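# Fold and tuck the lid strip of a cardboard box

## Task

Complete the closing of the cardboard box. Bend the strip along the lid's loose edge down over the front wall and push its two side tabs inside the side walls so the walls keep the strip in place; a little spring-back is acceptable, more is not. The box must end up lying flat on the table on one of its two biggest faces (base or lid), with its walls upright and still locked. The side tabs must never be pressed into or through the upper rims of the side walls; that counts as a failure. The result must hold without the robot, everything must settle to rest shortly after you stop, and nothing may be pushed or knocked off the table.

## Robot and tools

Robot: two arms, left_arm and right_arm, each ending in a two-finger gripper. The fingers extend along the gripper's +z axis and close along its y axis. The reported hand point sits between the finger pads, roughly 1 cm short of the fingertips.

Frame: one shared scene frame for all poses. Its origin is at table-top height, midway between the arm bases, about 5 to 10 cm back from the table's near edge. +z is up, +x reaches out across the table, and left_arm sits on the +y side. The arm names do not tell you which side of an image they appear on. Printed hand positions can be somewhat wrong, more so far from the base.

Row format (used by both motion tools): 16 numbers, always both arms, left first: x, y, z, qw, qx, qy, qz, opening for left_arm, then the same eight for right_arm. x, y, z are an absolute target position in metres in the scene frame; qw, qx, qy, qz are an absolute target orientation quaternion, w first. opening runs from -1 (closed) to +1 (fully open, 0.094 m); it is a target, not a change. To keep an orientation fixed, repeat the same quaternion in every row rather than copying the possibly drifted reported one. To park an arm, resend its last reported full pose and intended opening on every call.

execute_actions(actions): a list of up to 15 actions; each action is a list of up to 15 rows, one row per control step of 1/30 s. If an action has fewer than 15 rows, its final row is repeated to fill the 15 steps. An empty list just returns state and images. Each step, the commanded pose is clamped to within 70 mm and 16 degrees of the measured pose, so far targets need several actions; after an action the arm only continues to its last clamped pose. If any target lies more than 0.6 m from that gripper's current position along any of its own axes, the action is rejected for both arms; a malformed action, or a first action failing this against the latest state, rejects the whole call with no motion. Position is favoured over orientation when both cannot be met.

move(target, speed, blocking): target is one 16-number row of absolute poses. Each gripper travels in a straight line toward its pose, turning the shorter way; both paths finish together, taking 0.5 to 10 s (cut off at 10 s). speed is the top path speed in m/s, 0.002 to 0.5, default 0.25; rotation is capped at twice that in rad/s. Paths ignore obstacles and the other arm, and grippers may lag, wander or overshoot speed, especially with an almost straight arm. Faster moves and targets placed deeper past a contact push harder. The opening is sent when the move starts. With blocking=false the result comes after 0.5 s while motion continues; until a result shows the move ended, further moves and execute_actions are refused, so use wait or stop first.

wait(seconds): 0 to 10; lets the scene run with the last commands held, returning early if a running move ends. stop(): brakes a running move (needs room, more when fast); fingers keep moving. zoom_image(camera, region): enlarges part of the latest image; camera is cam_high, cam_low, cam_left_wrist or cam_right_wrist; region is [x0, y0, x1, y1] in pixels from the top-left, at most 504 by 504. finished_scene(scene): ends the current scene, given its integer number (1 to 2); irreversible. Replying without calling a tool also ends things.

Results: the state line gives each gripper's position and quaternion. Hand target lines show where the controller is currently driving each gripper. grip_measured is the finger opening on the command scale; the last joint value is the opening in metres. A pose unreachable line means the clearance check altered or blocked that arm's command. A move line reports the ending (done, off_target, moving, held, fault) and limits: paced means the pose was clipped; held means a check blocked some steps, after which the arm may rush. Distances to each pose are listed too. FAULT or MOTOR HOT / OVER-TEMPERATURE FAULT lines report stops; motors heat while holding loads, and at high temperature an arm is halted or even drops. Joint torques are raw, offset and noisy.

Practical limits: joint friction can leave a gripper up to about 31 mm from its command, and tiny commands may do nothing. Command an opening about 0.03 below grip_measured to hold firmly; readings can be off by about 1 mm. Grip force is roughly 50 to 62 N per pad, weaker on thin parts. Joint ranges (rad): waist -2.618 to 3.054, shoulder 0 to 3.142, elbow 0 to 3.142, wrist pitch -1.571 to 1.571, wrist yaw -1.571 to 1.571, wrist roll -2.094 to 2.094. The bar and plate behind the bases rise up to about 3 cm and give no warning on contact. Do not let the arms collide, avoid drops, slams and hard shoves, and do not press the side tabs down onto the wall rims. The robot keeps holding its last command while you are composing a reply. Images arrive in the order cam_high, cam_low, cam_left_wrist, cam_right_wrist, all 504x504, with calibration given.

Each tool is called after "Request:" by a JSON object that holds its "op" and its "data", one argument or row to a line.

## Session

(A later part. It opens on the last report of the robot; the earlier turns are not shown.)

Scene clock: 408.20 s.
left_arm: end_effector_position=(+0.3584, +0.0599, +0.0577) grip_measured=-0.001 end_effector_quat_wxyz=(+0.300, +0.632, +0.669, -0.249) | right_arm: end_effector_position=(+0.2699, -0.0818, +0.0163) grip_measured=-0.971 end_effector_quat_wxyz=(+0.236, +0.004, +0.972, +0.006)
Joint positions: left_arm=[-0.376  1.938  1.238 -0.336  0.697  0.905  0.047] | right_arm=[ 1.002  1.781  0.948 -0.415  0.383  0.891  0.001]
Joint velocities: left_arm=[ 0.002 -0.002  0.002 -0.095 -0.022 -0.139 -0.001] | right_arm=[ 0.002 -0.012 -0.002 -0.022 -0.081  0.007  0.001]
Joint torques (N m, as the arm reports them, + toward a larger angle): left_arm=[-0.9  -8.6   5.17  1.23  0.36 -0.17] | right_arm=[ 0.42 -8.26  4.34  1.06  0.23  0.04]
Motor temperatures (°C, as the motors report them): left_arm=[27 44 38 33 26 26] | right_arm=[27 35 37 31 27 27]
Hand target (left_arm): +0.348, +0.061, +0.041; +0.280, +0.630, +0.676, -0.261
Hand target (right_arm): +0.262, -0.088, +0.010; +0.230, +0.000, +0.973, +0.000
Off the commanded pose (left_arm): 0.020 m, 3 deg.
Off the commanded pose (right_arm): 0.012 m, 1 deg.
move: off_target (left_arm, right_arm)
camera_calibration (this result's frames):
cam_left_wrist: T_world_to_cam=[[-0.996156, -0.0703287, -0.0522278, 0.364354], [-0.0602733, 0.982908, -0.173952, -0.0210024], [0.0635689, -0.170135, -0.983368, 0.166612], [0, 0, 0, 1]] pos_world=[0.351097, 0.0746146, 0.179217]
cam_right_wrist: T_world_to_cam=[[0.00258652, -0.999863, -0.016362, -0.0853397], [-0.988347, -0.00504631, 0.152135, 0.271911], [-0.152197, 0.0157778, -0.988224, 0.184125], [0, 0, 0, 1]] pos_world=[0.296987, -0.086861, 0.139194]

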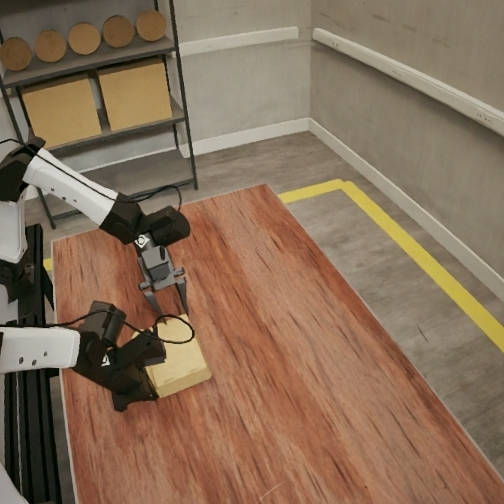

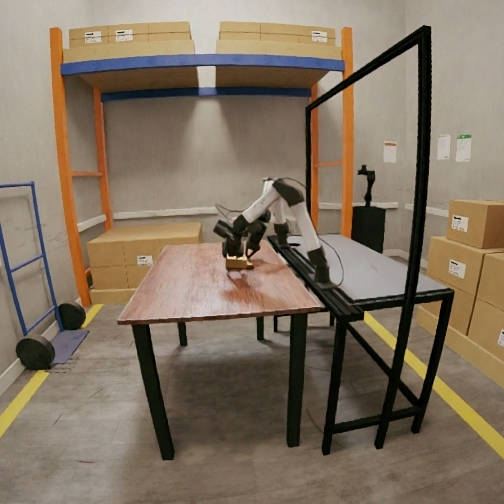

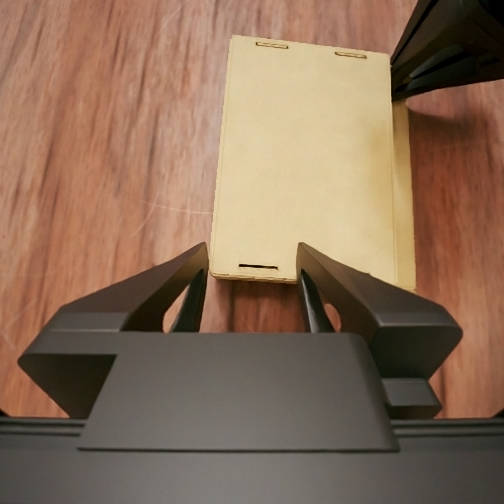

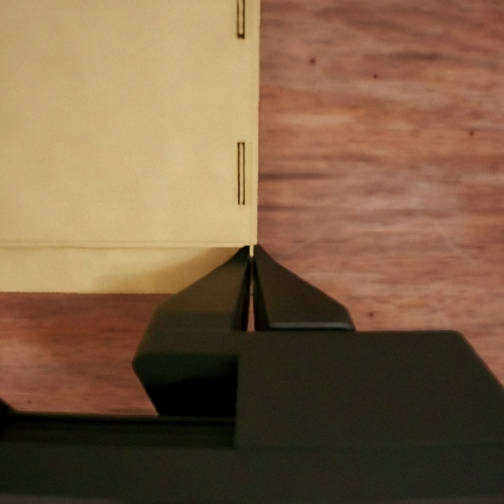

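Request:
{"op": "move", "data": {
  "target": [0.365,0.06,0.028,0.28,0.63,0.676,-0.261,0.5, 0.262,-0.088,0.01,0.23,0,0.973,0,-1],
  "speed": 0.04
}}

Request:
{"op": "move", "data": {
  "target": [0.32,0.12,0.07,0.28,0.63,0.676,-0.261,0.1, 0.262,-0.088,0.01,0.23,0,0.973,0,-1],
  "speed": 0.12
}}

Request:
{"op": "move", "data": {
  "target": [0.295,0.115,0.008,0.28,0.63,0.676,-0.261,0.1, 0.262,-0.088,0.01,0.23,0,0.973,0,-1],
  "speed": 0.06
}}

Scene clock: 414.03 s.
left_arm: end_effector_position=(+0.3604, +0.0529, +0.0502) grip_measured=+0.498 end_effector_quat_wxyz=(+0.298, +0.631, +0.662, -0.273) | right_arm: end_effector_position=(+0.2700, -0.0817, +0.0164) grip_measured=-0.971 end_effector_quat_wxyz=(+0.236, +0.004, +0.972, +0.006)
Joint positions: left_arm=[-0.375  1.989  1.264 -0.323  0.745  0.905  0.07 ] | right_arm=[ 1.002  1.781  0.948 -0.415  0.384  0.891  0.001]
Joint velocities: left_arm=[-0.002  0.002  0.007 -0.066 -0.11  -0.037  0.   ] | right_arm=[-0.012 -0.027  0.002  0.051  0.022 -0.095 -0.001]
Joint torques (N m, as the arm reports them, + toward a larger angle): left_arm=[ 0.27 -7.47  7.01  1.15  0.01  0.05] | right_arm=[ 0.58 -8.2   4.31  1.13  0.24  0.09]
Motor temperatures (°C, as the motors report them): left_arm=[27 44 38 33 26 26] | right_arm=[27 35 37 31 27 27]
Hand target (left_arm): +0.364, +0.061, +0.029; +0.280, +0.630, +0.676, -0.261
Hand target (right_arm): +0.262, -0.088, +0.010; +0.230, +0.000, +0.973, -0.000
Off the commanded pose (left_arm): 0.024 m, 3 deg.
Off the commanded pose (right_arm): 0.012 m, 1 deg.
move: off_target (left_arm, right_arm)
camera_calibration (this result's frames):
cam_left_wrist: T_world_to_cam=[[-0.998516, -0.0498847, -0.0218343, 0.36369], [-0.0443369, 0.977575, -0.205865, -0.0191163], [0.0316142, -0.204592, -0.978337, 0.170964], [0, 0, 0, 1]] pos_world=[0.356898, 0.071808, 0.171266]
cam_right_wrist: T_world_to_cam=[[0.0024773, -0.999856, -0.0167626, -0.0852069], [-0.98846, -0.00498728, 0.1514, 0.272091], [-0.151462, 0.0161941, -0.98833, 0.184058], [0, 0, 0, 1]] pos_world=[0.29704, -0.0868183, 0.139288]

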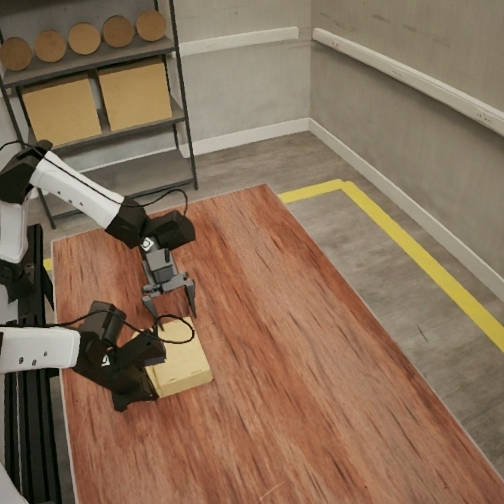

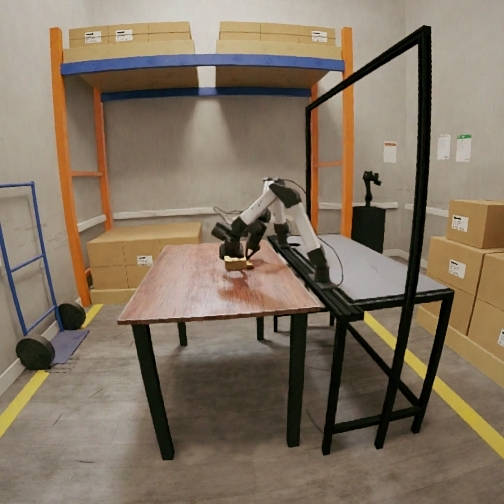

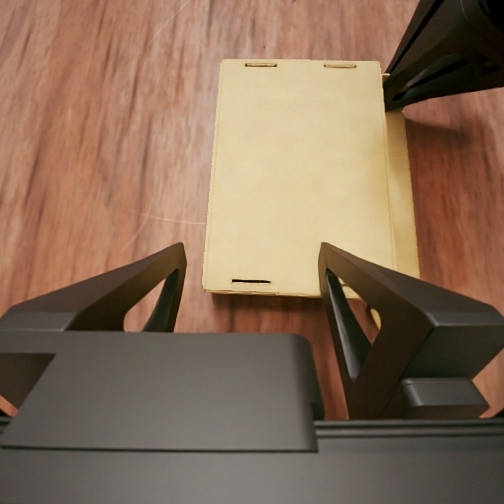

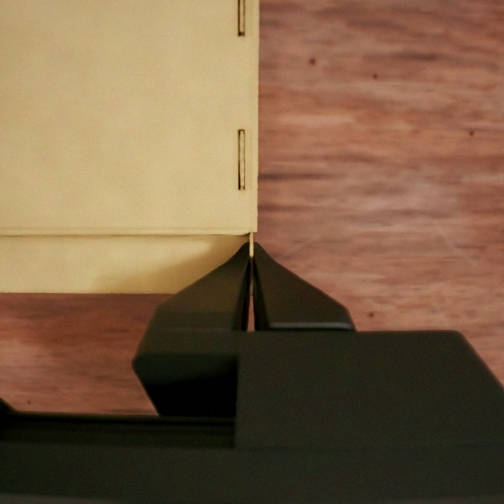

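Scene clock: 415.20 s.
left_arm: end_effector_position=(+0.3266, +0.1135, +0.0699) grip_measured=+0.102 end_effector_quat_wxyz=(+0.286, +0.631, +0.673, -0.257) | right_arm: end_effector_position=(+0.2700, -0.0817, +0.0164) grip_measured=-0.971 end_effector_quat_wxyz=(+0.236, +0.004, +0.972, +0.006)
Joint positions: left_arm=[-0.264  1.787  1.101 -0.475  0.753  1.045  0.052] | right_arm=[ 1.002  1.781  0.948 -0.415  0.384  0.891  0.001]
Joint velocities: left_arm=[-0.002 -0.007  0.002 -0.095 -0.007  0.11  -0.   ] | right_arm=[ 0.002 -0.002  0.007  0.081  0.081 -0.051 -0.001]
Joint torques (N m, as the arm reports them, + toward a larger angle): left_arm=[  0.4  -10.65   5.4    0.81   0.4   -0.03] | right_arm=[ 0.32 -8.24  4.33  1.13  0.2   0.04]
Motor temperatures (°C, as the motors report them): left_arm=[27 45 38 33 26 26] | right_arm=[27 35 37 31 27 27]
Hand target (left_arm): +0.320, +0.119, +0.071; +0.281, +0.629, +0.676, -0.261
Hand target (right_arm): +0.262, -0.088, +0.010; +0.230, +0.000, +0.973, -0.000
Off the commanded pose (left_arm): 0.009 m, 1 deg.
Off the commanded pose (right_arm): 0.012 m, 1 deg.
move: off_target (right_arm)
camera_calibration (this result's frames):
cam_left_wrist: T_world_to_cam=[[-0.997655, -0.0647324, -0.0222386, 0.334837], [-0.0602296, 0.984613, -0.164042, -0.0743342], [0.0325152, -0.162317, -0.986203, 0.199218], [0, 0, 0, 1]] pos_world=[0.323097, 0.127202, 0.191722]
cam_right_wrist: T_world_to_cam=[[0.0024773, -0.999856, -0.0167626, -0.0852069], [-0.98846, -0.00498728, 0.1514, 0.272091], [-0.151462, 0.0161941, -0.98833, 0.184058], [0, 0, 0, 1]] pos_world=[0.29704, -0.0868183, 0.139288]

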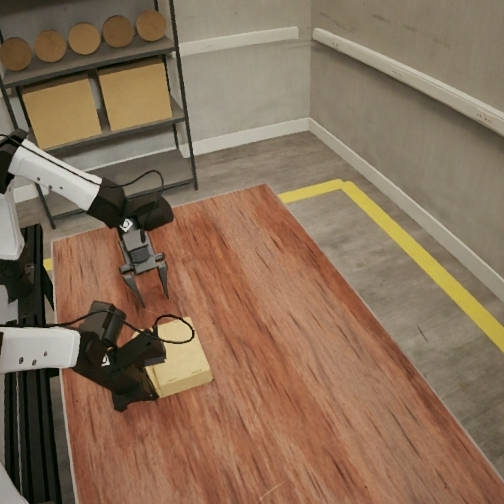

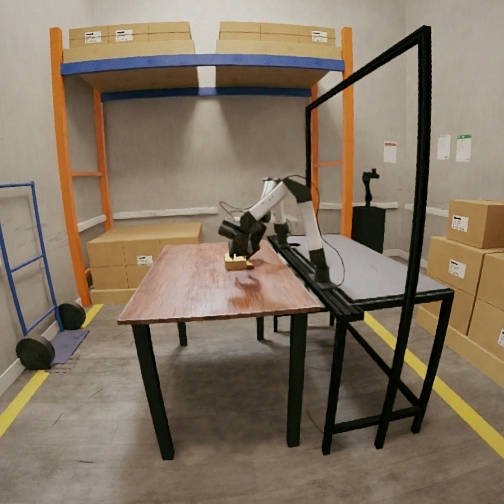

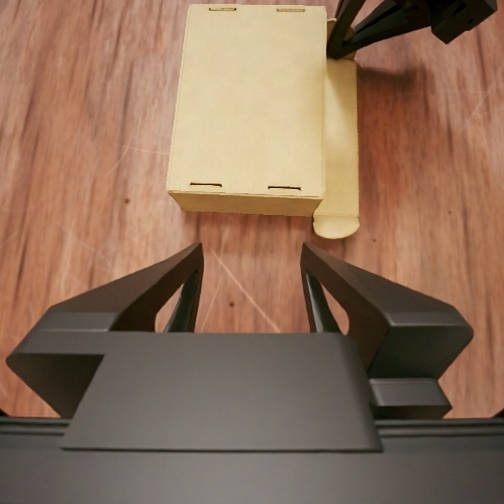

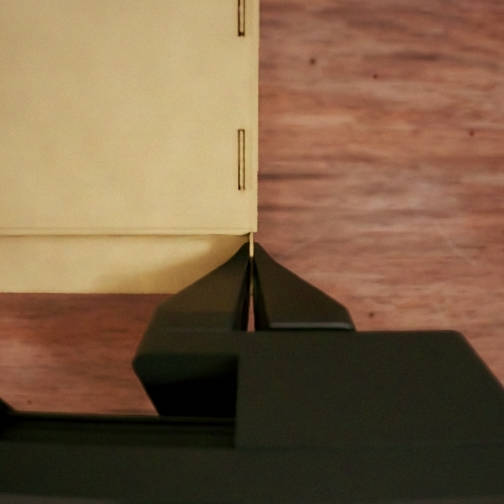

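Scene clock: 416.87 s.
left_arm: end_effector_position=(+0.2988, +0.1128, +0.0199) grip_measured=+0.102 end_effector_quat_wxyz=(+0.292, +0.633, +0.669, -0.260) | right_arm: end_effector_position=(+0.2700, -0.0817, +0.0164) grip_measured=-0.971 end_effector_quat_wxyz=(+0.236, +0.004, +0.972, +0.006)
Joint positions: left_arm=[-0.294  1.809  0.878 -0.194  0.752  1.008  0.052] | right_arm=[ 1.002  1.781  0.948 -0.415  0.384  0.891  0.001]
Joint velocities: left_arm=[-0.017 -0.007 -0.007  0.066  0.037 -0.037 -0.   ] | right_arm=[ 0.002 -0.012 -0.002  0.022  0.022 -0.037 -0.001]
Joint torques (N m, as the arm reports them, + toward a larger angle): left_arm=[-0.74 -7.12  4.91  1.13  0.25 -0.15] | right_arm=[ 0.62 -8.16  4.18  1.1   0.18  0.07]
Motor temperatures (°C, as the motors report them): left_arm=[27 44 37 33 26 26] | right_arm=[27 35 37 31 27 27]
Hand target (left_arm): +0.293, +0.115, +0.009; +0.279, +0.630, +0.676, -0.261
Hand target (right_arm): +0.262, -0.088, +0.010; +0.230, +0.000, +0.973, -0.000
Off the commanded pose (left_arm): 0.013 m, 2 deg.
Off the commanded pose (right_arm): 0.012 m, 1 deg.
move: off_target (left_arm, right_arm)
camera_calibration (this result's frames):
cam_left_wrist: T_world_to_cam=[[-0.997831, -0.0591497, -0.0288868, 0.305496], [-0.0531427, 0.982818, -0.176759, -0.0852142], [0.0388457, -0.17484, -0.98383, 0.15016], [0, 0, 0, 1]] pos_world=[0.294472, 0.128074, 0.141495]
cam_right_wrist: T_world_to_cam=[[0.0024773, -0.999856, -0.0167626, -0.0852069], [-0.98846, -0.00498728, 0.1514, 0.272091], [-0.151462, 0.0161941, -0.98833, 0.184058], [0, 0, 0, 1]] pos_world=[0.29704, -0.0868183, 0.139288]

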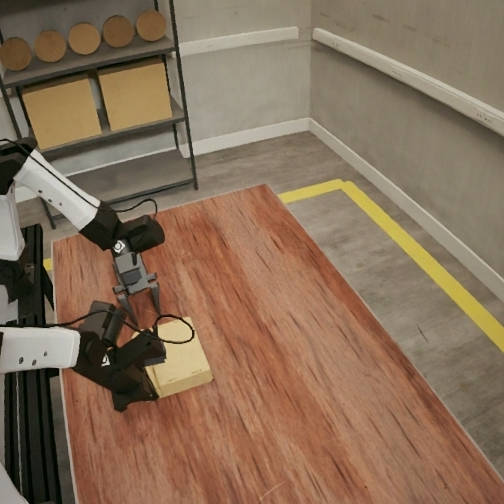

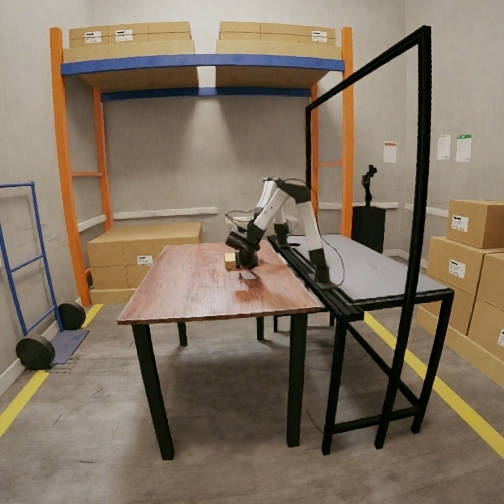

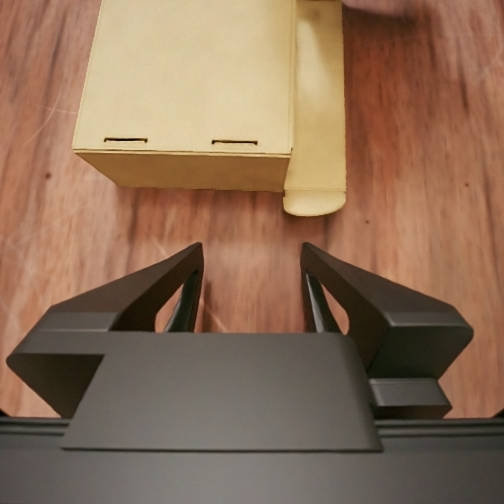

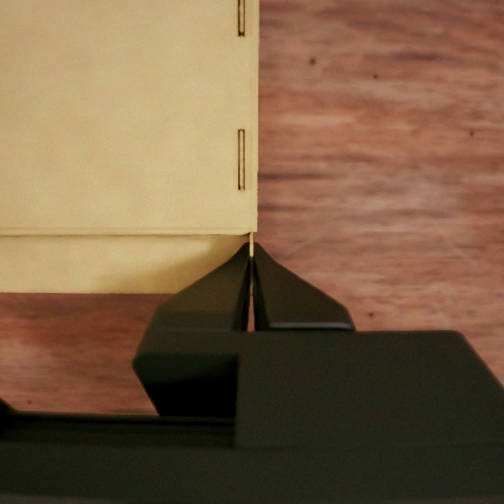

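Request:
{"op": "move", "data": {
  "target": [0.302,0.072,0.016,0.28,0.63,0.676,-0.261,0.1, 0.262,-0.088,0.01,0.23,0,0.973,0,-1],
  "speed": 0.03
}}

Request:
{"op": "zoom_image", "data": {
  "camera": "cam_left_wrist",
  "region": [190, 170, 350, 290]
}}

Scene clock: 420.80 s.
left_arm: end_effector_position=(+0.2965, +0.0768, +0.0175) grip_measured=+0.102 end_effector_quat_wxyz=(+0.276, +0.631, +0.676, -0.264) | right_arm: end_effector_position=(+0.2701, -0.0819, +0.0164) grip_measured=-0.971 end_effector_quat_wxyz=(+0.237, +0.005, +0.972, +0.006)
Joint positions: left_arm=[-0.404  1.849  0.934 -0.161  0.698  0.881  0.052] | right_arm=[ 1.002  1.781  0.948 -0.415  0.385  0.891  0.001]
Joint velocities: left_arm=[-0.032 -0.007 -0.017  0.051  0.007 -0.007  0.001] | right_arm=[-0.012 -0.002 -0.012 -0.066 -0.022 -0.007  0.001]
Joint torques (N m, as the arm reports them, + toward a larger angle): left_arm=[-0.99 -7.33  7.49  1.28  0.24 -0.17] | right_arm=[ 0.53 -8.1   4.21  1.13  0.19  0.08]
Motor temperatures (°C, as the motors report them): left_arm=[27 44 37 33 26 26] | right_arm=[27 35 37 31 27 27]
Hand target (left_arm): +0.302, +0.073, +0.016; +0.279, +0.630, +0.676, -0.261
Hand target (right_arm): +0.262, -0.088, +0.010; +0.230, +0.000, +0.973, -0.000
Off the commanded pose (left_arm): 0.007 m, 1 deg.
Off the commanded pose (right_arm): 0.012 m, 1 deg.
move: off_target (right_arm)
camera_calibration (this result's frames):
cam_left_wrist: T_world_to_cam=[[-0.998232, -0.059407, 0.00207073, 0.300623], [-0.0589921, 0.985775, -0.157376, -0.0491359], [0.00730797, -0.15722, -0.987537, 0.149653], [0, 0, 0, 1]] pos_world=[0.296099, 0.0898246, 0.139433]
cam_right_wrist: T_world_to_cam=[[0.00203966, -0.999876, -0.0155929, -0.0853445], [-0.988606, -0.00436314, 0.150465, 0.272315], [-0.150514, 0.0151083, -0.988492, 0.183804], [0, 0, 0, 1]] pos_world=[0.297051, -0.0869228, 0.139384]

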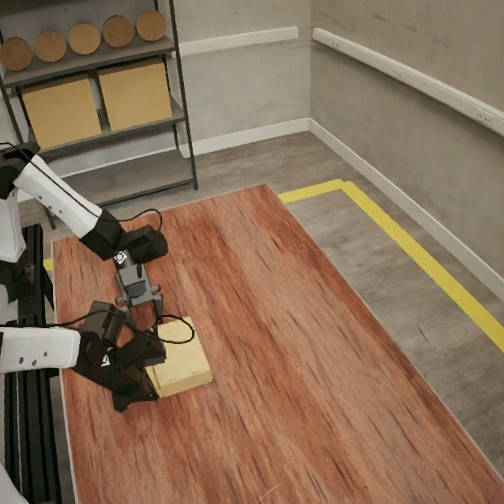

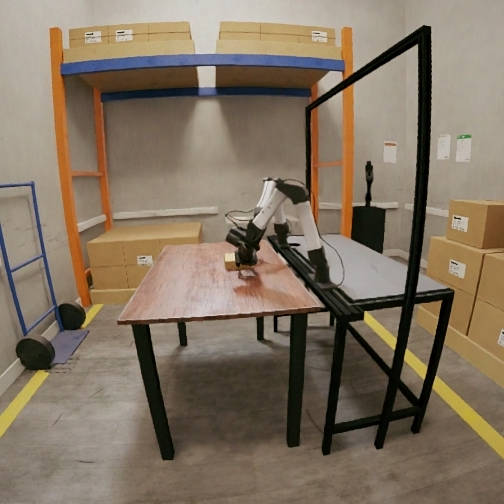

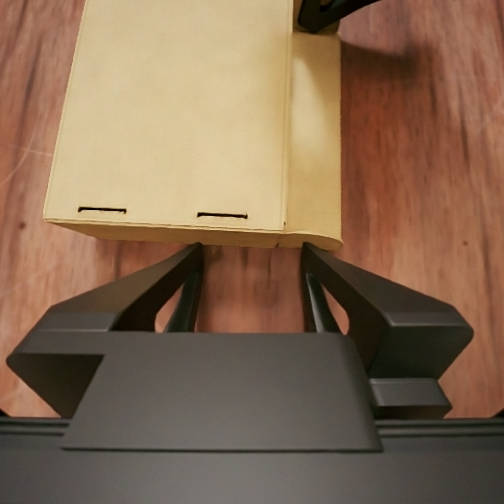

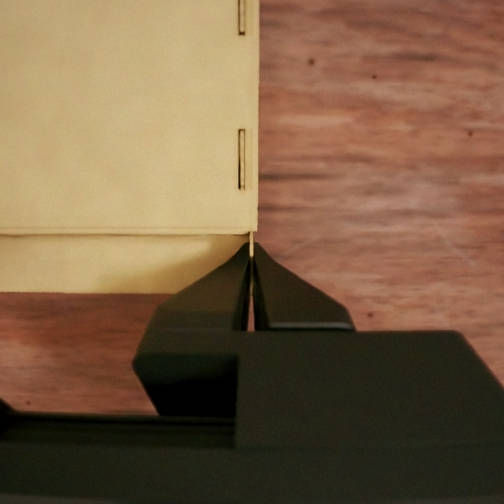

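Region (190, 170, 350, 290) of cam_left_wrist's 504x504 image, scaled by 3.150, with more detail than that image has; it fills the top 378 rows of this view, and the rest is white.

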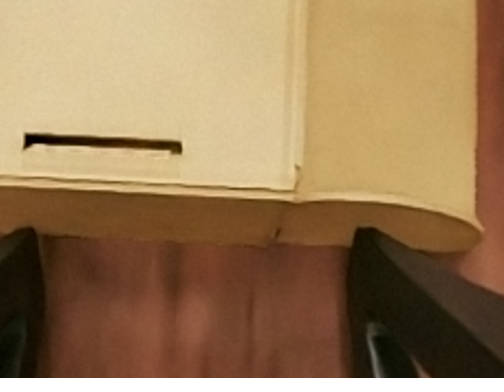

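Request:
{"op": "move", "data": {
  "target": [0.298,0.064,0.016,0.28,0.63,0.676,-0.261,0.1, 0.262,-0.085,0.01,0.23,0,0.973,0,-1],
  "speed": 0.02
}}

Request:
{"op": "zoom_image", "data": {
  "camera": "cam_left_wrist",
  "region": [190, 170, 350, 290]
}}

Scene clock: 427.37 s.
left_arm: end_effector_position=(+0.2960, +0.0709, +0.0171) grip_measured=+0.102 end_effector_quat_wxyz=(+0.275, +0.628, +0.680, -0.260) | right_arm: end_effector_position=(+0.2697, -0.0868, +0.0162) grip_measured=-0.971 end_effector_quat_wxyz=(+0.238, +0.004, +0.971, -0.006)
Joint positions: left_arm=[-0.426  1.849  0.934 -0.143  0.677  0.849  0.052] | right_arm=[ 1.002  1.781  0.948 -0.433  0.401  0.891  0.001]
Joint velocities: left_arm=[ 0.002  0.007 -0.007  0.051  0.007 -0.007 -0.   ] | right_arm=[-0.007 -0.002  0.007  0.007  0.007 -0.007 -0.   ]
Joint torques (N m, as the arm reports them, + toward a larger angle): left_arm=[-1.59 -7.82  6.95  1.36  0.33 -0.2 ] | right_arm=[ 1.1  -7.65  5.27  1.2   0.07  0.1 ]
Motor temperatures (°C, as the motors report them): left_arm=[27 44 38 33 26 26] | right_arm=[27 36 37 31 27 27]
Hand target (left_arm): +0.298, +0.064, +0.016; +0.280, +0.630, +0.676, -0.261
Hand target (right_arm): +0.262, -0.085, +0.010; +0.230, +0.000, +0.973, -0.000
Off the commanded pose (left_arm): 0.007 m, 1 deg.
Off the commanded pose (right_arm): 0.010 m, 1 deg.
move: done
camera_calibration (this result's frames):
cam_left_wrist: T_world_to_cam=[[-0.997559, -0.0698348, -0.0000344741, 0.30034], [-0.0690351, 0.986209, -0.15042, -0.0406716], [0.0105386, -0.15005, -0.988622, 0.146823], [0, 0, 0, 1]] pos_world=[0.295252, 0.0831158, 0.139045]
cam_right_wrist: T_world_to_cam=[[-0.0023309, -0.99997, 0.00743306, -0.0894114], [-0.988873, 0.00341054, 0.148723, 0.272644], [-0.148744, -0.00700369, -0.988851, 0.181192], [0, 0, 0, 1]] pos_world=[0.296353, -0.0890696, 0.139288]

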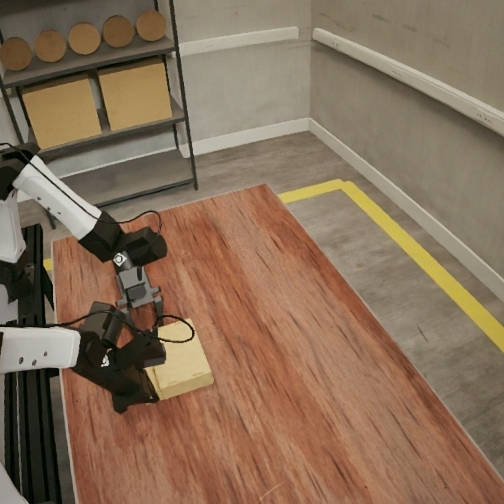

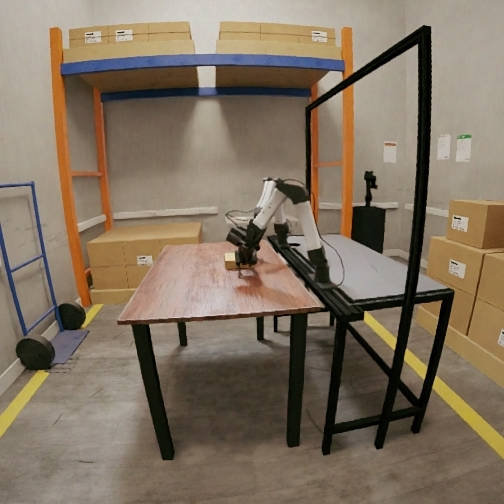

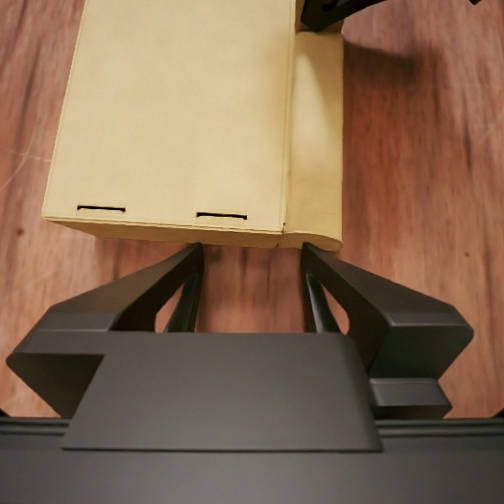

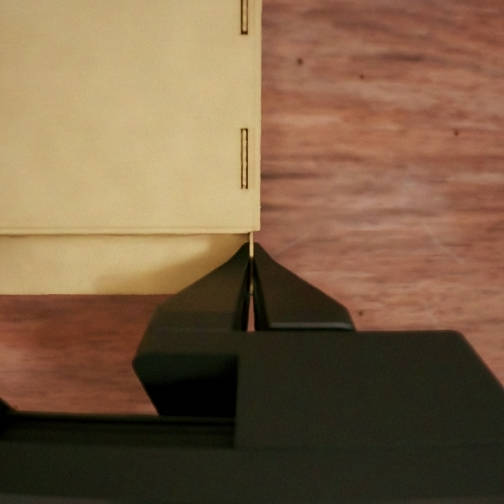

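Region (190, 170, 350, 290) of cam_left_wrist's 504x504 image, scaled by 3.150, with more detail than that image has; it fills the top 378 rows of this view, and the rest is white.

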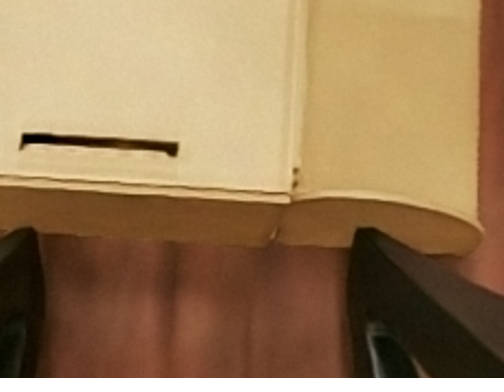

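Request:
{"op": "move", "data": {
  "target": [0.298,0.065,0.018,0.28,0.63,0.676,-0.261,0.1, 0.275,-0.084,0.02,0.061,0,0.998,0,-1],
  "speed": 0.04
}}

Request:
{"op": "zoom_image", "data": {
  "camera": "cam_left_wrist",
  "region": [190, 170, 350, 290]
}}

Scene clock: 436.23 s.
left_arm: end_effector_position=(+0.2963, +0.0709, +0.0171) grip_measured=+0.102 end_effector_quat_wxyz=(+0.275, +0.628, +0.680, -0.259) | right_arm: end_effector_position=(+0.2745, -0.0893, +0.0223) grip_measured=-0.971 end_effector_quat_wxyz=(+0.073, +0.003, +0.997, -0.003)
Joint positions: left_arm=[-0.426  1.849  0.934 -0.142  0.676  0.847  0.052] | right_arm=[ 0.855  1.893  1.222 -0.782  0.116  0.797  0.001]
Joint velocities: left_arm=[ 0.002 -0.012  0.012 -0.037 -0.051 -0.022  0.001] | right_arm=[ 0.002  0.017  0.007 -0.037  0.022  0.007  0.001]
Joint torques (N m, as the arm reports them, + toward a larger angle): left_arm=[-1.34 -8.26  7.02  1.29  0.32 -0.17] | right_arm=[-0.34 -7.05  8.44  0.62 -0.08 -0.03]
Motor temperatures (°C, as the motors report them): left_arm=[27 44 38 34 26 26] | right_arm=[27 36 37 31 27 27]
Hand target (left_arm): +0.298, +0.065, +0.018; +0.280, +0.630, +0.676, -0.261
Hand target (right_arm): +0.276, -0.085, +0.019; +0.063, +0.000, +0.998, +0.001
Off the commanded pose (left_arm): 0.006 m, 1 deg.
Off the commanded pose (right_arm): 0.006 m, 1 deg.
move: done
camera_calibration (this result's frames):
cam_left_wrist: T_world_to_cam=[[-0.99744, -0.071503, -0.0000382649, 0.30069], [-0.0706837, 0.986091, -0.150426, -0.0401288], [0.0107937, -0.150039, -0.988621, 0.146779], [0, 0, 0, 1]] pos_world=[0.295499, 0.0830934, 0.139084]
cam_right_wrist: T_world_to_cam=[[-0.0000151605, -0.999999, 0.0011776, -0.0923942], [-0.885659, 0.000560228, 0.464337, 0.240908], [-0.464337, -0.00103591, -0.885658, 0.272832], [0, 0, 0, 1]] pos_world=[0.340047, -0.0922465, 0.129882]

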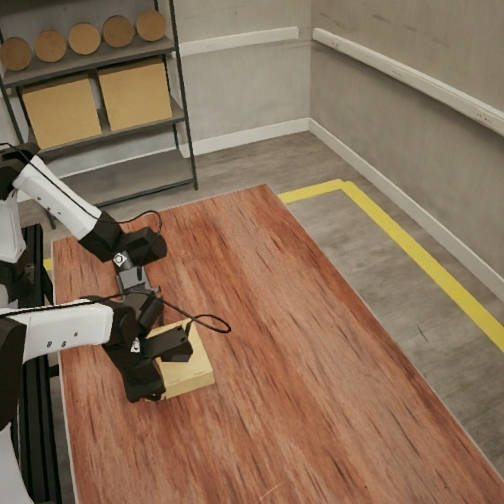

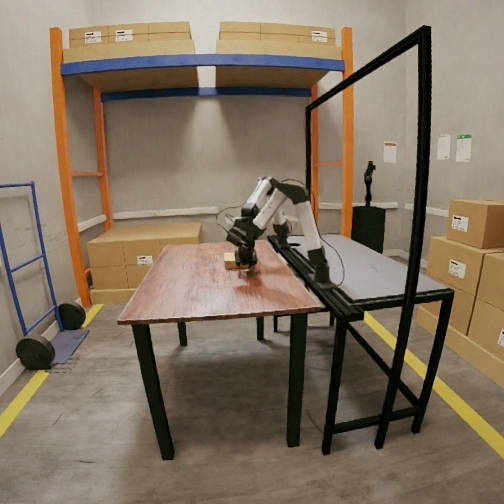

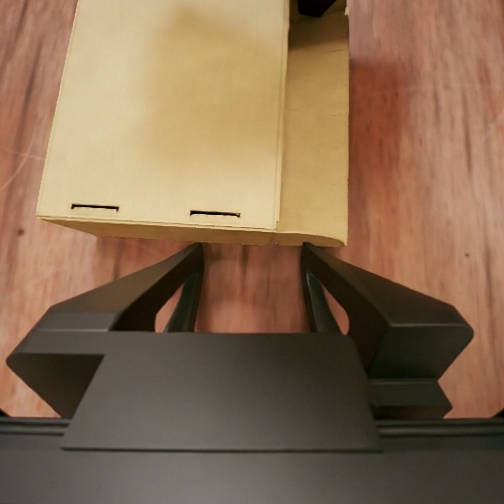

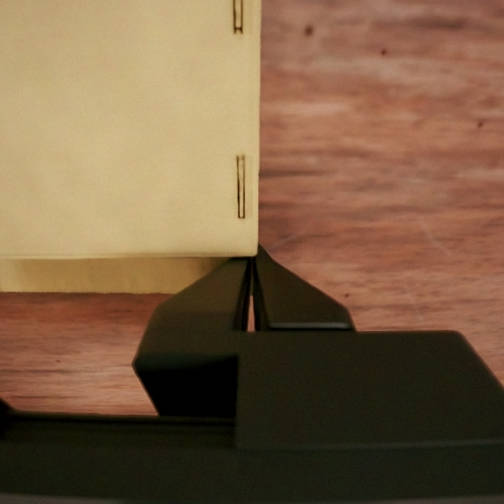

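Region (190, 170, 350, 290) of cam_left_wrist's 504x504 image, scaled by 3.150, with more detail than that image has; it fills the top 378 rows of this view, and the rest is white.

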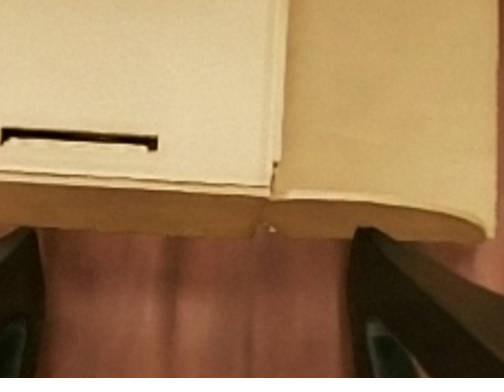

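Request:
{"op": "move", "data": {
  "target": [0.298,0.058,0.02,0.28,0.63,0.676,-0.261,0.1, 0.275,-0.08,0.02,0.061,0,0.998,0,-1],
  "speed": 0.02
}}

Request:
{"op": "zoom_image", "data": {
  "camera": "cam_left_wrist",
  "region": [240, 200, 340, 270]
}}

Request:
{"op": "zoom_image", "data": {
  "camera": "cam_low",
  "region": [215, 240, 275, 285]
}}

Scene clock: 440.53 s.
left_arm: end_effector_position=(+0.2951, +0.0693, +0.0155) grip_measured=+0.102 end_effector_quat_wxyz=(+0.271, +0.627, +0.684, -0.255) | right_arm: end_effector_position=(+0.2742, -0.0903, +0.0232) grip_measured=-0.971 end_effector_quat_wxyz=(+0.068, +0.003, +0.998, -0.010)
Joint positions: left_arm=[-0.436  1.849  0.934 -0.142  0.66   0.833  0.052] | right_arm=[ 0.855  1.901  1.238 -0.806  0.118  0.797  0.001]
Joint velocities: left_arm=[-0.007  0.002  0.017 -0.081  0.007 -0.037  0.   ] | right_arm=[ 0.007 -0.007  0.002  0.007 -0.051  0.007 -0.001]
Joint torques (N m, as the arm reports them, + toward a larger angle): left_arm=[-2.02 -8.16  7.94  1.31  0.37 -0.26] | right_arm=[ 0.34 -6.98  8.56  0.68 -0.09  0.08]
Motor temperatures (°C, as the motors report them): left_arm=[27 44 38 34 26 26] | right_arm=[27 36 38 31 27 27]
Hand target (left_arm): +0.298, +0.058, +0.020; +0.280, +0.630, +0.676, -0.261
Hand target (right_arm): +0.275, -0.080, +0.020; +0.061, +0.000, +0.998, +0.000
Off the commanded pose (left_arm): 0.013 m, 2 deg.
Off the commanded pose (right_arm): 0.011 m, 1 deg.
move: off_target (left_arm, right_arm)
camera_calibration (this result's frames):
cam_left_wrist: T_world_to_cam=[[-0.996912, -0.0784837, 0.00250535, 0.299698], [-0.0780747, 0.9873, -0.138356, -0.0370003], [0.00838519, -0.138125, -0.990379, 0.144913], [0, 0, 0, 1]] pos_world=[0.294669, 0.0800679, 0.137649]
cam_right_wrist: T_world_to_cam=[[-0.0000119185, -0.999905, 0.0137484, -0.093733], [-0.881169, 0.00651076, 0.472756, 0.239263], [-0.472801, -0.012109, -0.881086, 0.274684], [0, 0, 0, 1]] pos_world=[0.340701, -0.0919557, 0.130196]

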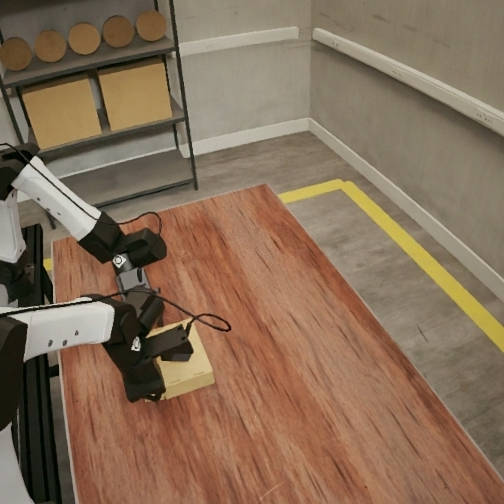

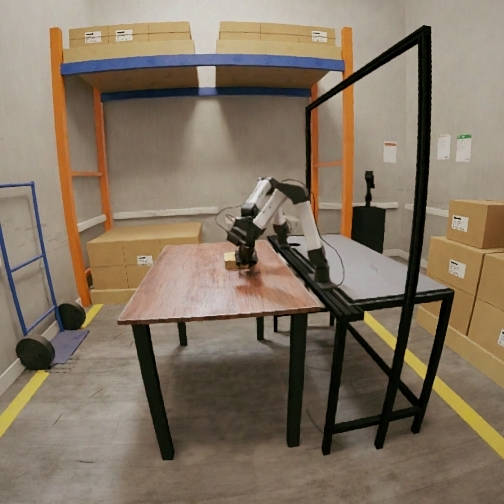

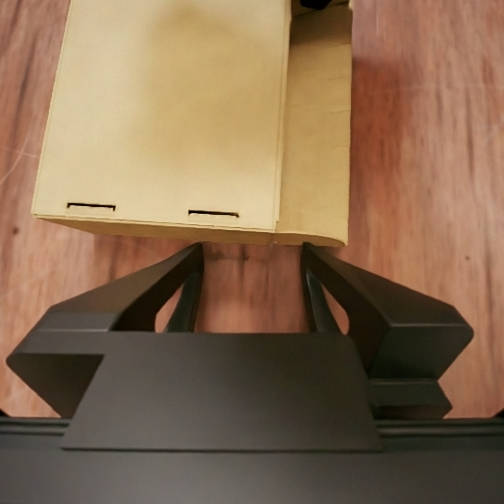

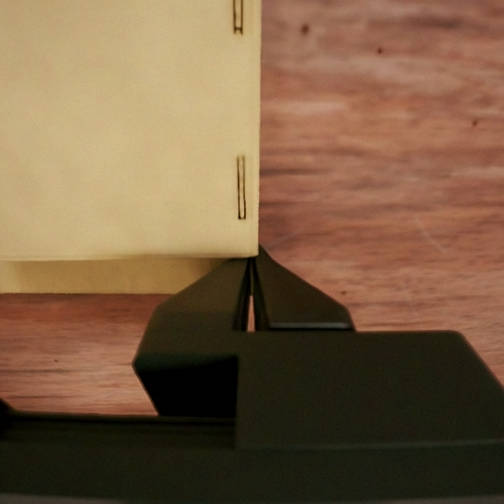

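Region (240, 200, 340, 270) of cam_left_wrist's 504x504 image, scaled by 5.040, with more detail than that image has; it fills the top 353 rows of this view, and the rest is white.

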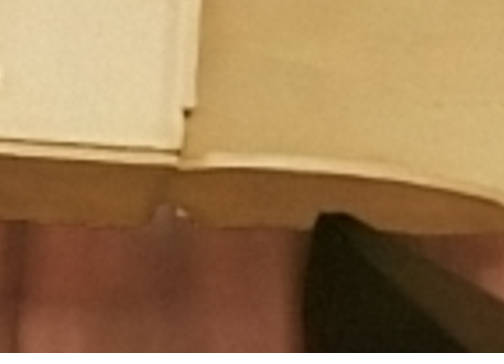

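Region (215, 240, 275, 285) of cam_low's 504x504 image, scaled by 8.400, with more detail than that image has; it fills the top 378 rows of this view, and the rest is white.

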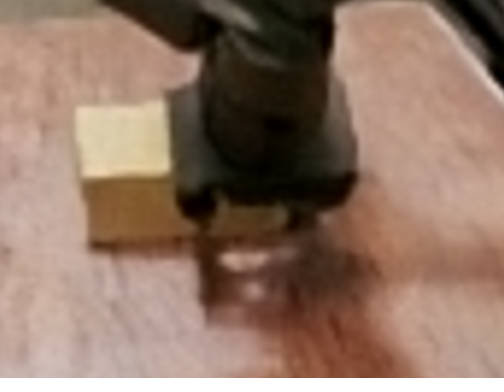

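Request:
{"op": "move", "data": {
  "target": [0.30,0.062,0.042,0.28,0.63,0.676,-0.261,0.1, 0.272,-0.084,0.012,0.1,0,0.995,0,-1],
  "speed": 0.02
}}

Request:
{"op": "zoom_image", "data": {
  "camera": "cam_left_wrist",
  "region": [220, 190, 350, 280]
}}

Request:
{"op": "zoom_image", "data": {
  "camera": "cam_low",
  "region": [215, 240, 275, 285]
}}

Scene clock: 448.70 s.
left_arm: end_effector_position=(+0.2934, +0.0713, +0.0180) grip_measured=+0.102 end_effector_quat_wxyz=(+0.251, +0.625, +0.693, -0.257) | right_arm: end_effector_position=(+0.2760, -0.0885, +0.0201) grip_measured=-0.971 end_effector_quat_wxyz=(+0.095, +0.002, +0.995, -0.008)
Joint positions: left_arm=[-0.436  1.849  0.972 -0.228  0.652  0.838  0.052] | right_arm=[ 0.873  1.886  1.195 -0.741  0.157  0.809  0.001]
Joint velocities: left_arm=[-0.007 -0.032 -0.002  0.095 -0.066  0.037 -0.   ] | right_arm=[-0.022  0.002 -0.012  0.037  0.037 -0.022  0.   ]
Joint torques (N m, as the arm reports them, + toward a larger angle): left_arm=[ -0.56 -12.14   7.79   1.14   0.54  -0.09] | right_arm=[ 0.98 -8.45  4.16  1.22  0.08  0.14]
Motor temperatures (°C, as the motors report them): left_arm=[27 44 38 34 26 26] | right_arm=[27 36 38 31 27 27]
Hand target (left_arm): +0.300, +0.062, +0.042; +0.280, +0.630, +0.676, -0.261
Hand target (right_arm): +0.272, -0.084, +0.012; +0.099, -0.000, +0.995, -0.001
Off the commanded pose (left_arm): 0.027 m, 4 deg.
Off the commanded pose (right_arm): 0.010 m, 1 deg.
move: off_target (left_arm)
camera_calibration (this result's frames):
cam_left_wrist: T_world_to_cam=[[-0.996138, -0.0802823, 0.0355563, 0.29748], [-0.0836889, 0.990637, -0.10786, -0.0378529], [-0.0265641, -0.110419, -0.99353, 0.15595], [0, 0, 0, 1]] pos_world=[0.297306, 0.0786008, 0.140281]
cam_right_wrist: T_world_to_cam=[[0.0009833, -0.999933, 0.011524, -0.0921275], [-0.905463, 0.00400078, 0.424407, 0.249754], [-0.424425, -0.0108518, -0.905398, 0.260052], [0, 0, 0, 1]] pos_world=[0.336606, -0.0902985, 0.130515]

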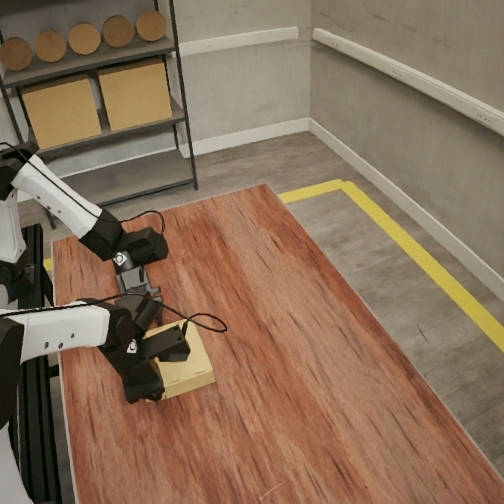

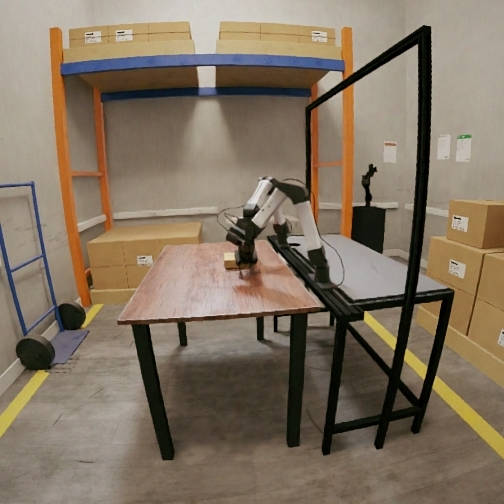

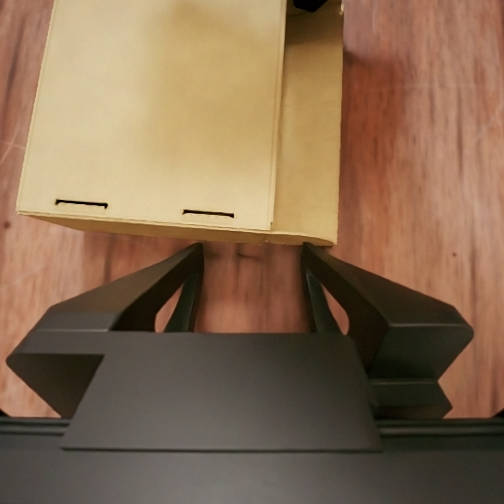

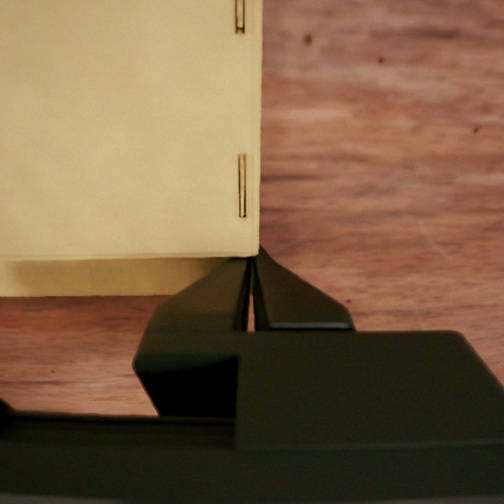

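Region (220, 190, 350, 280) of cam_left_wrist's 504x504 image, scaled by 3.877, with more detail than that image has; it fills the top 349 rows of this view, and the rest is white.

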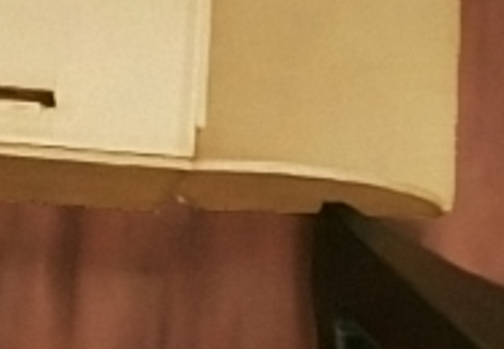

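Region (215, 240, 275, 285) of cam_low's 504x504 image, scaled by 8.400, with more detail than that image has; it fills the top 378 rows of this view, and the rest is white.

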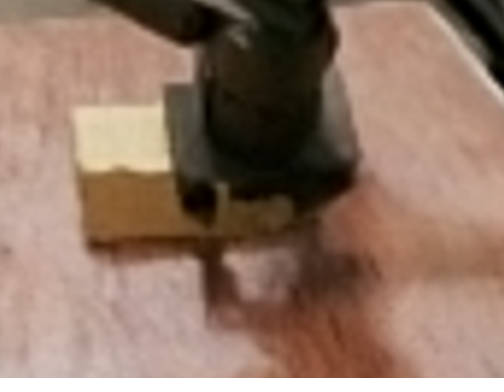

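Request:
{"op": "move", "data": {
  "target": [0.29,0.12,0.03,0.28,0.63,0.676,-0.261,0.1, 0.275,-0.088,0.018,0.08,0,0.997,0,-1],
  "speed": 0.04
}}

Request:
{"op": "zoom_image", "data": {
  "camera": "cam_left_wrist",
  "region": [200, 90, 360, 220]
}}

Scene clock: 452.97 s.
left_arm: end_effector_position=(+0.2966, +0.1146, +0.0287) grip_measured=+0.102 end_effector_quat_wxyz=(+0.285, +0.631, +0.674, -0.257) | right_arm: end_effector_position=(+0.2756, -0.0887, +0.0199) grip_measured=-0.971 end_effector_quat_wxyz=(+0.088, +0.003, +0.996, -0.003)
Joint positions: left_arm=[-0.296  1.775  0.891 -0.253  0.737  1.005  0.052] | right_arm=[ 0.865  1.885  1.195 -0.742  0.138  0.802  0.001]
Joint velocities: left_arm=[ 0.007  0.002  0.002 -0.037  0.051  0.081 -0.001] | right_arm=[-0.002 -0.017  0.002 -0.066  0.007  0.051  0.   ]
Joint torques (N m, as the arm reports them, + toward a larger angle): left_arm=[  0.43 -10.1    4.85   0.84   0.4    0.  ] | right_arm=[-0.65 -8.08  7.27  0.68 -0.02 -0.04]
Motor temperatures (°C, as the motors report them): left_arm=[27 45 38 34 27 26] | right_arm=[27 36 38 31 27 27]
Hand target (left_arm): +0.290, +0.119, +0.030; +0.281, +0.629, +0.676, -0.262
Hand target (right_arm): +0.275, -0.088, +0.018; +0.080, +0.000, +0.997, +0.000
Off the commanded pose (left_arm): 0.009 m, 1 deg.
Off the commanded pose (right_arm): 0.002 m, 1 deg.
move: done
camera_calibration (this result's frames):
cam_left_wrist: T_world_to_cam=[[-0.997621, -0.0659489, -0.0200729, 0.30407], [-0.0618906, 0.98509, -0.160525, -0.0836287], [0.0303601, -0.158901, -0.986828, 0.159931], [0, 0, 0, 1]] pos_world=[0.293315, 0.127848, 0.150504]
cam_right_wrist: T_world_to_cam=[[0.00135431, -0.999999, -0.000398134, -0.0921701], [-0.899444, -0.00139213, 0.437033, 0.247148], [-0.437033, -0.000233779, -0.899445, 0.264011], [0, 0, 0, 1]] pos_world=[0.337803, -0.0917643, 0.129415]

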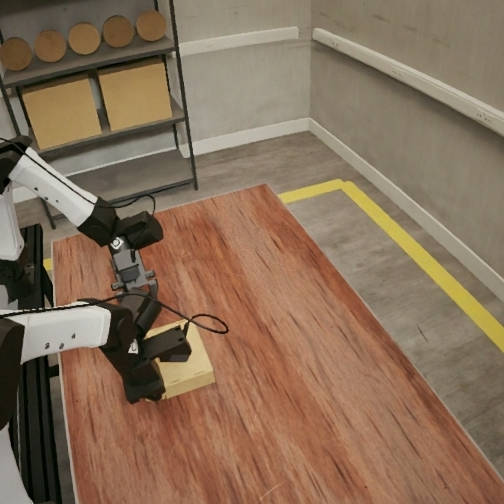

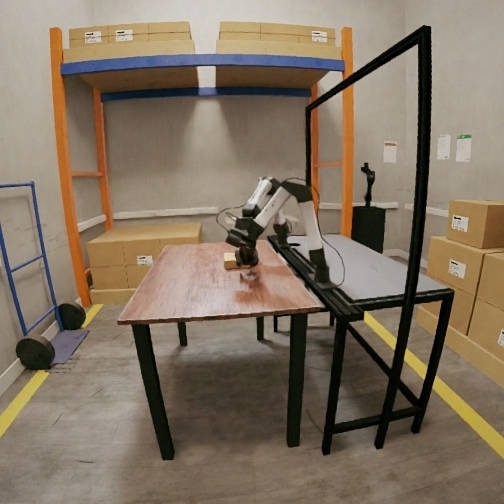

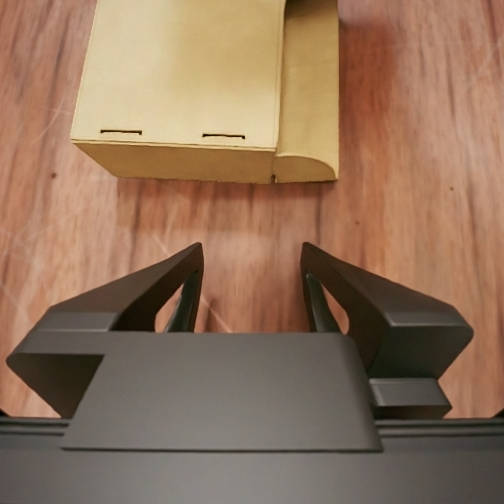

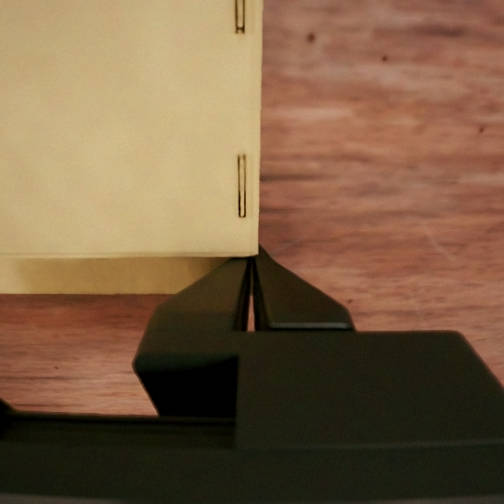

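Region (200, 90, 360, 220) of cam_left_wrist's 504x504 image, scaled by 3.150, with more detail than that image has; it fills the top 410 rows of this view, and the rest is white.

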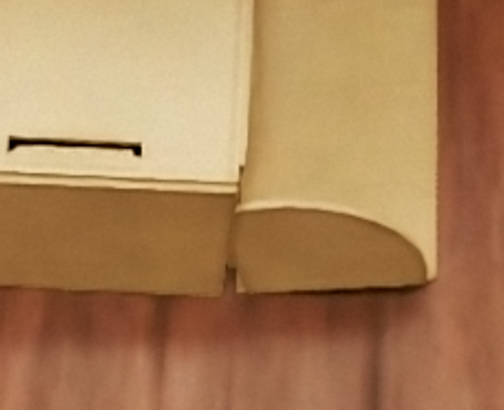

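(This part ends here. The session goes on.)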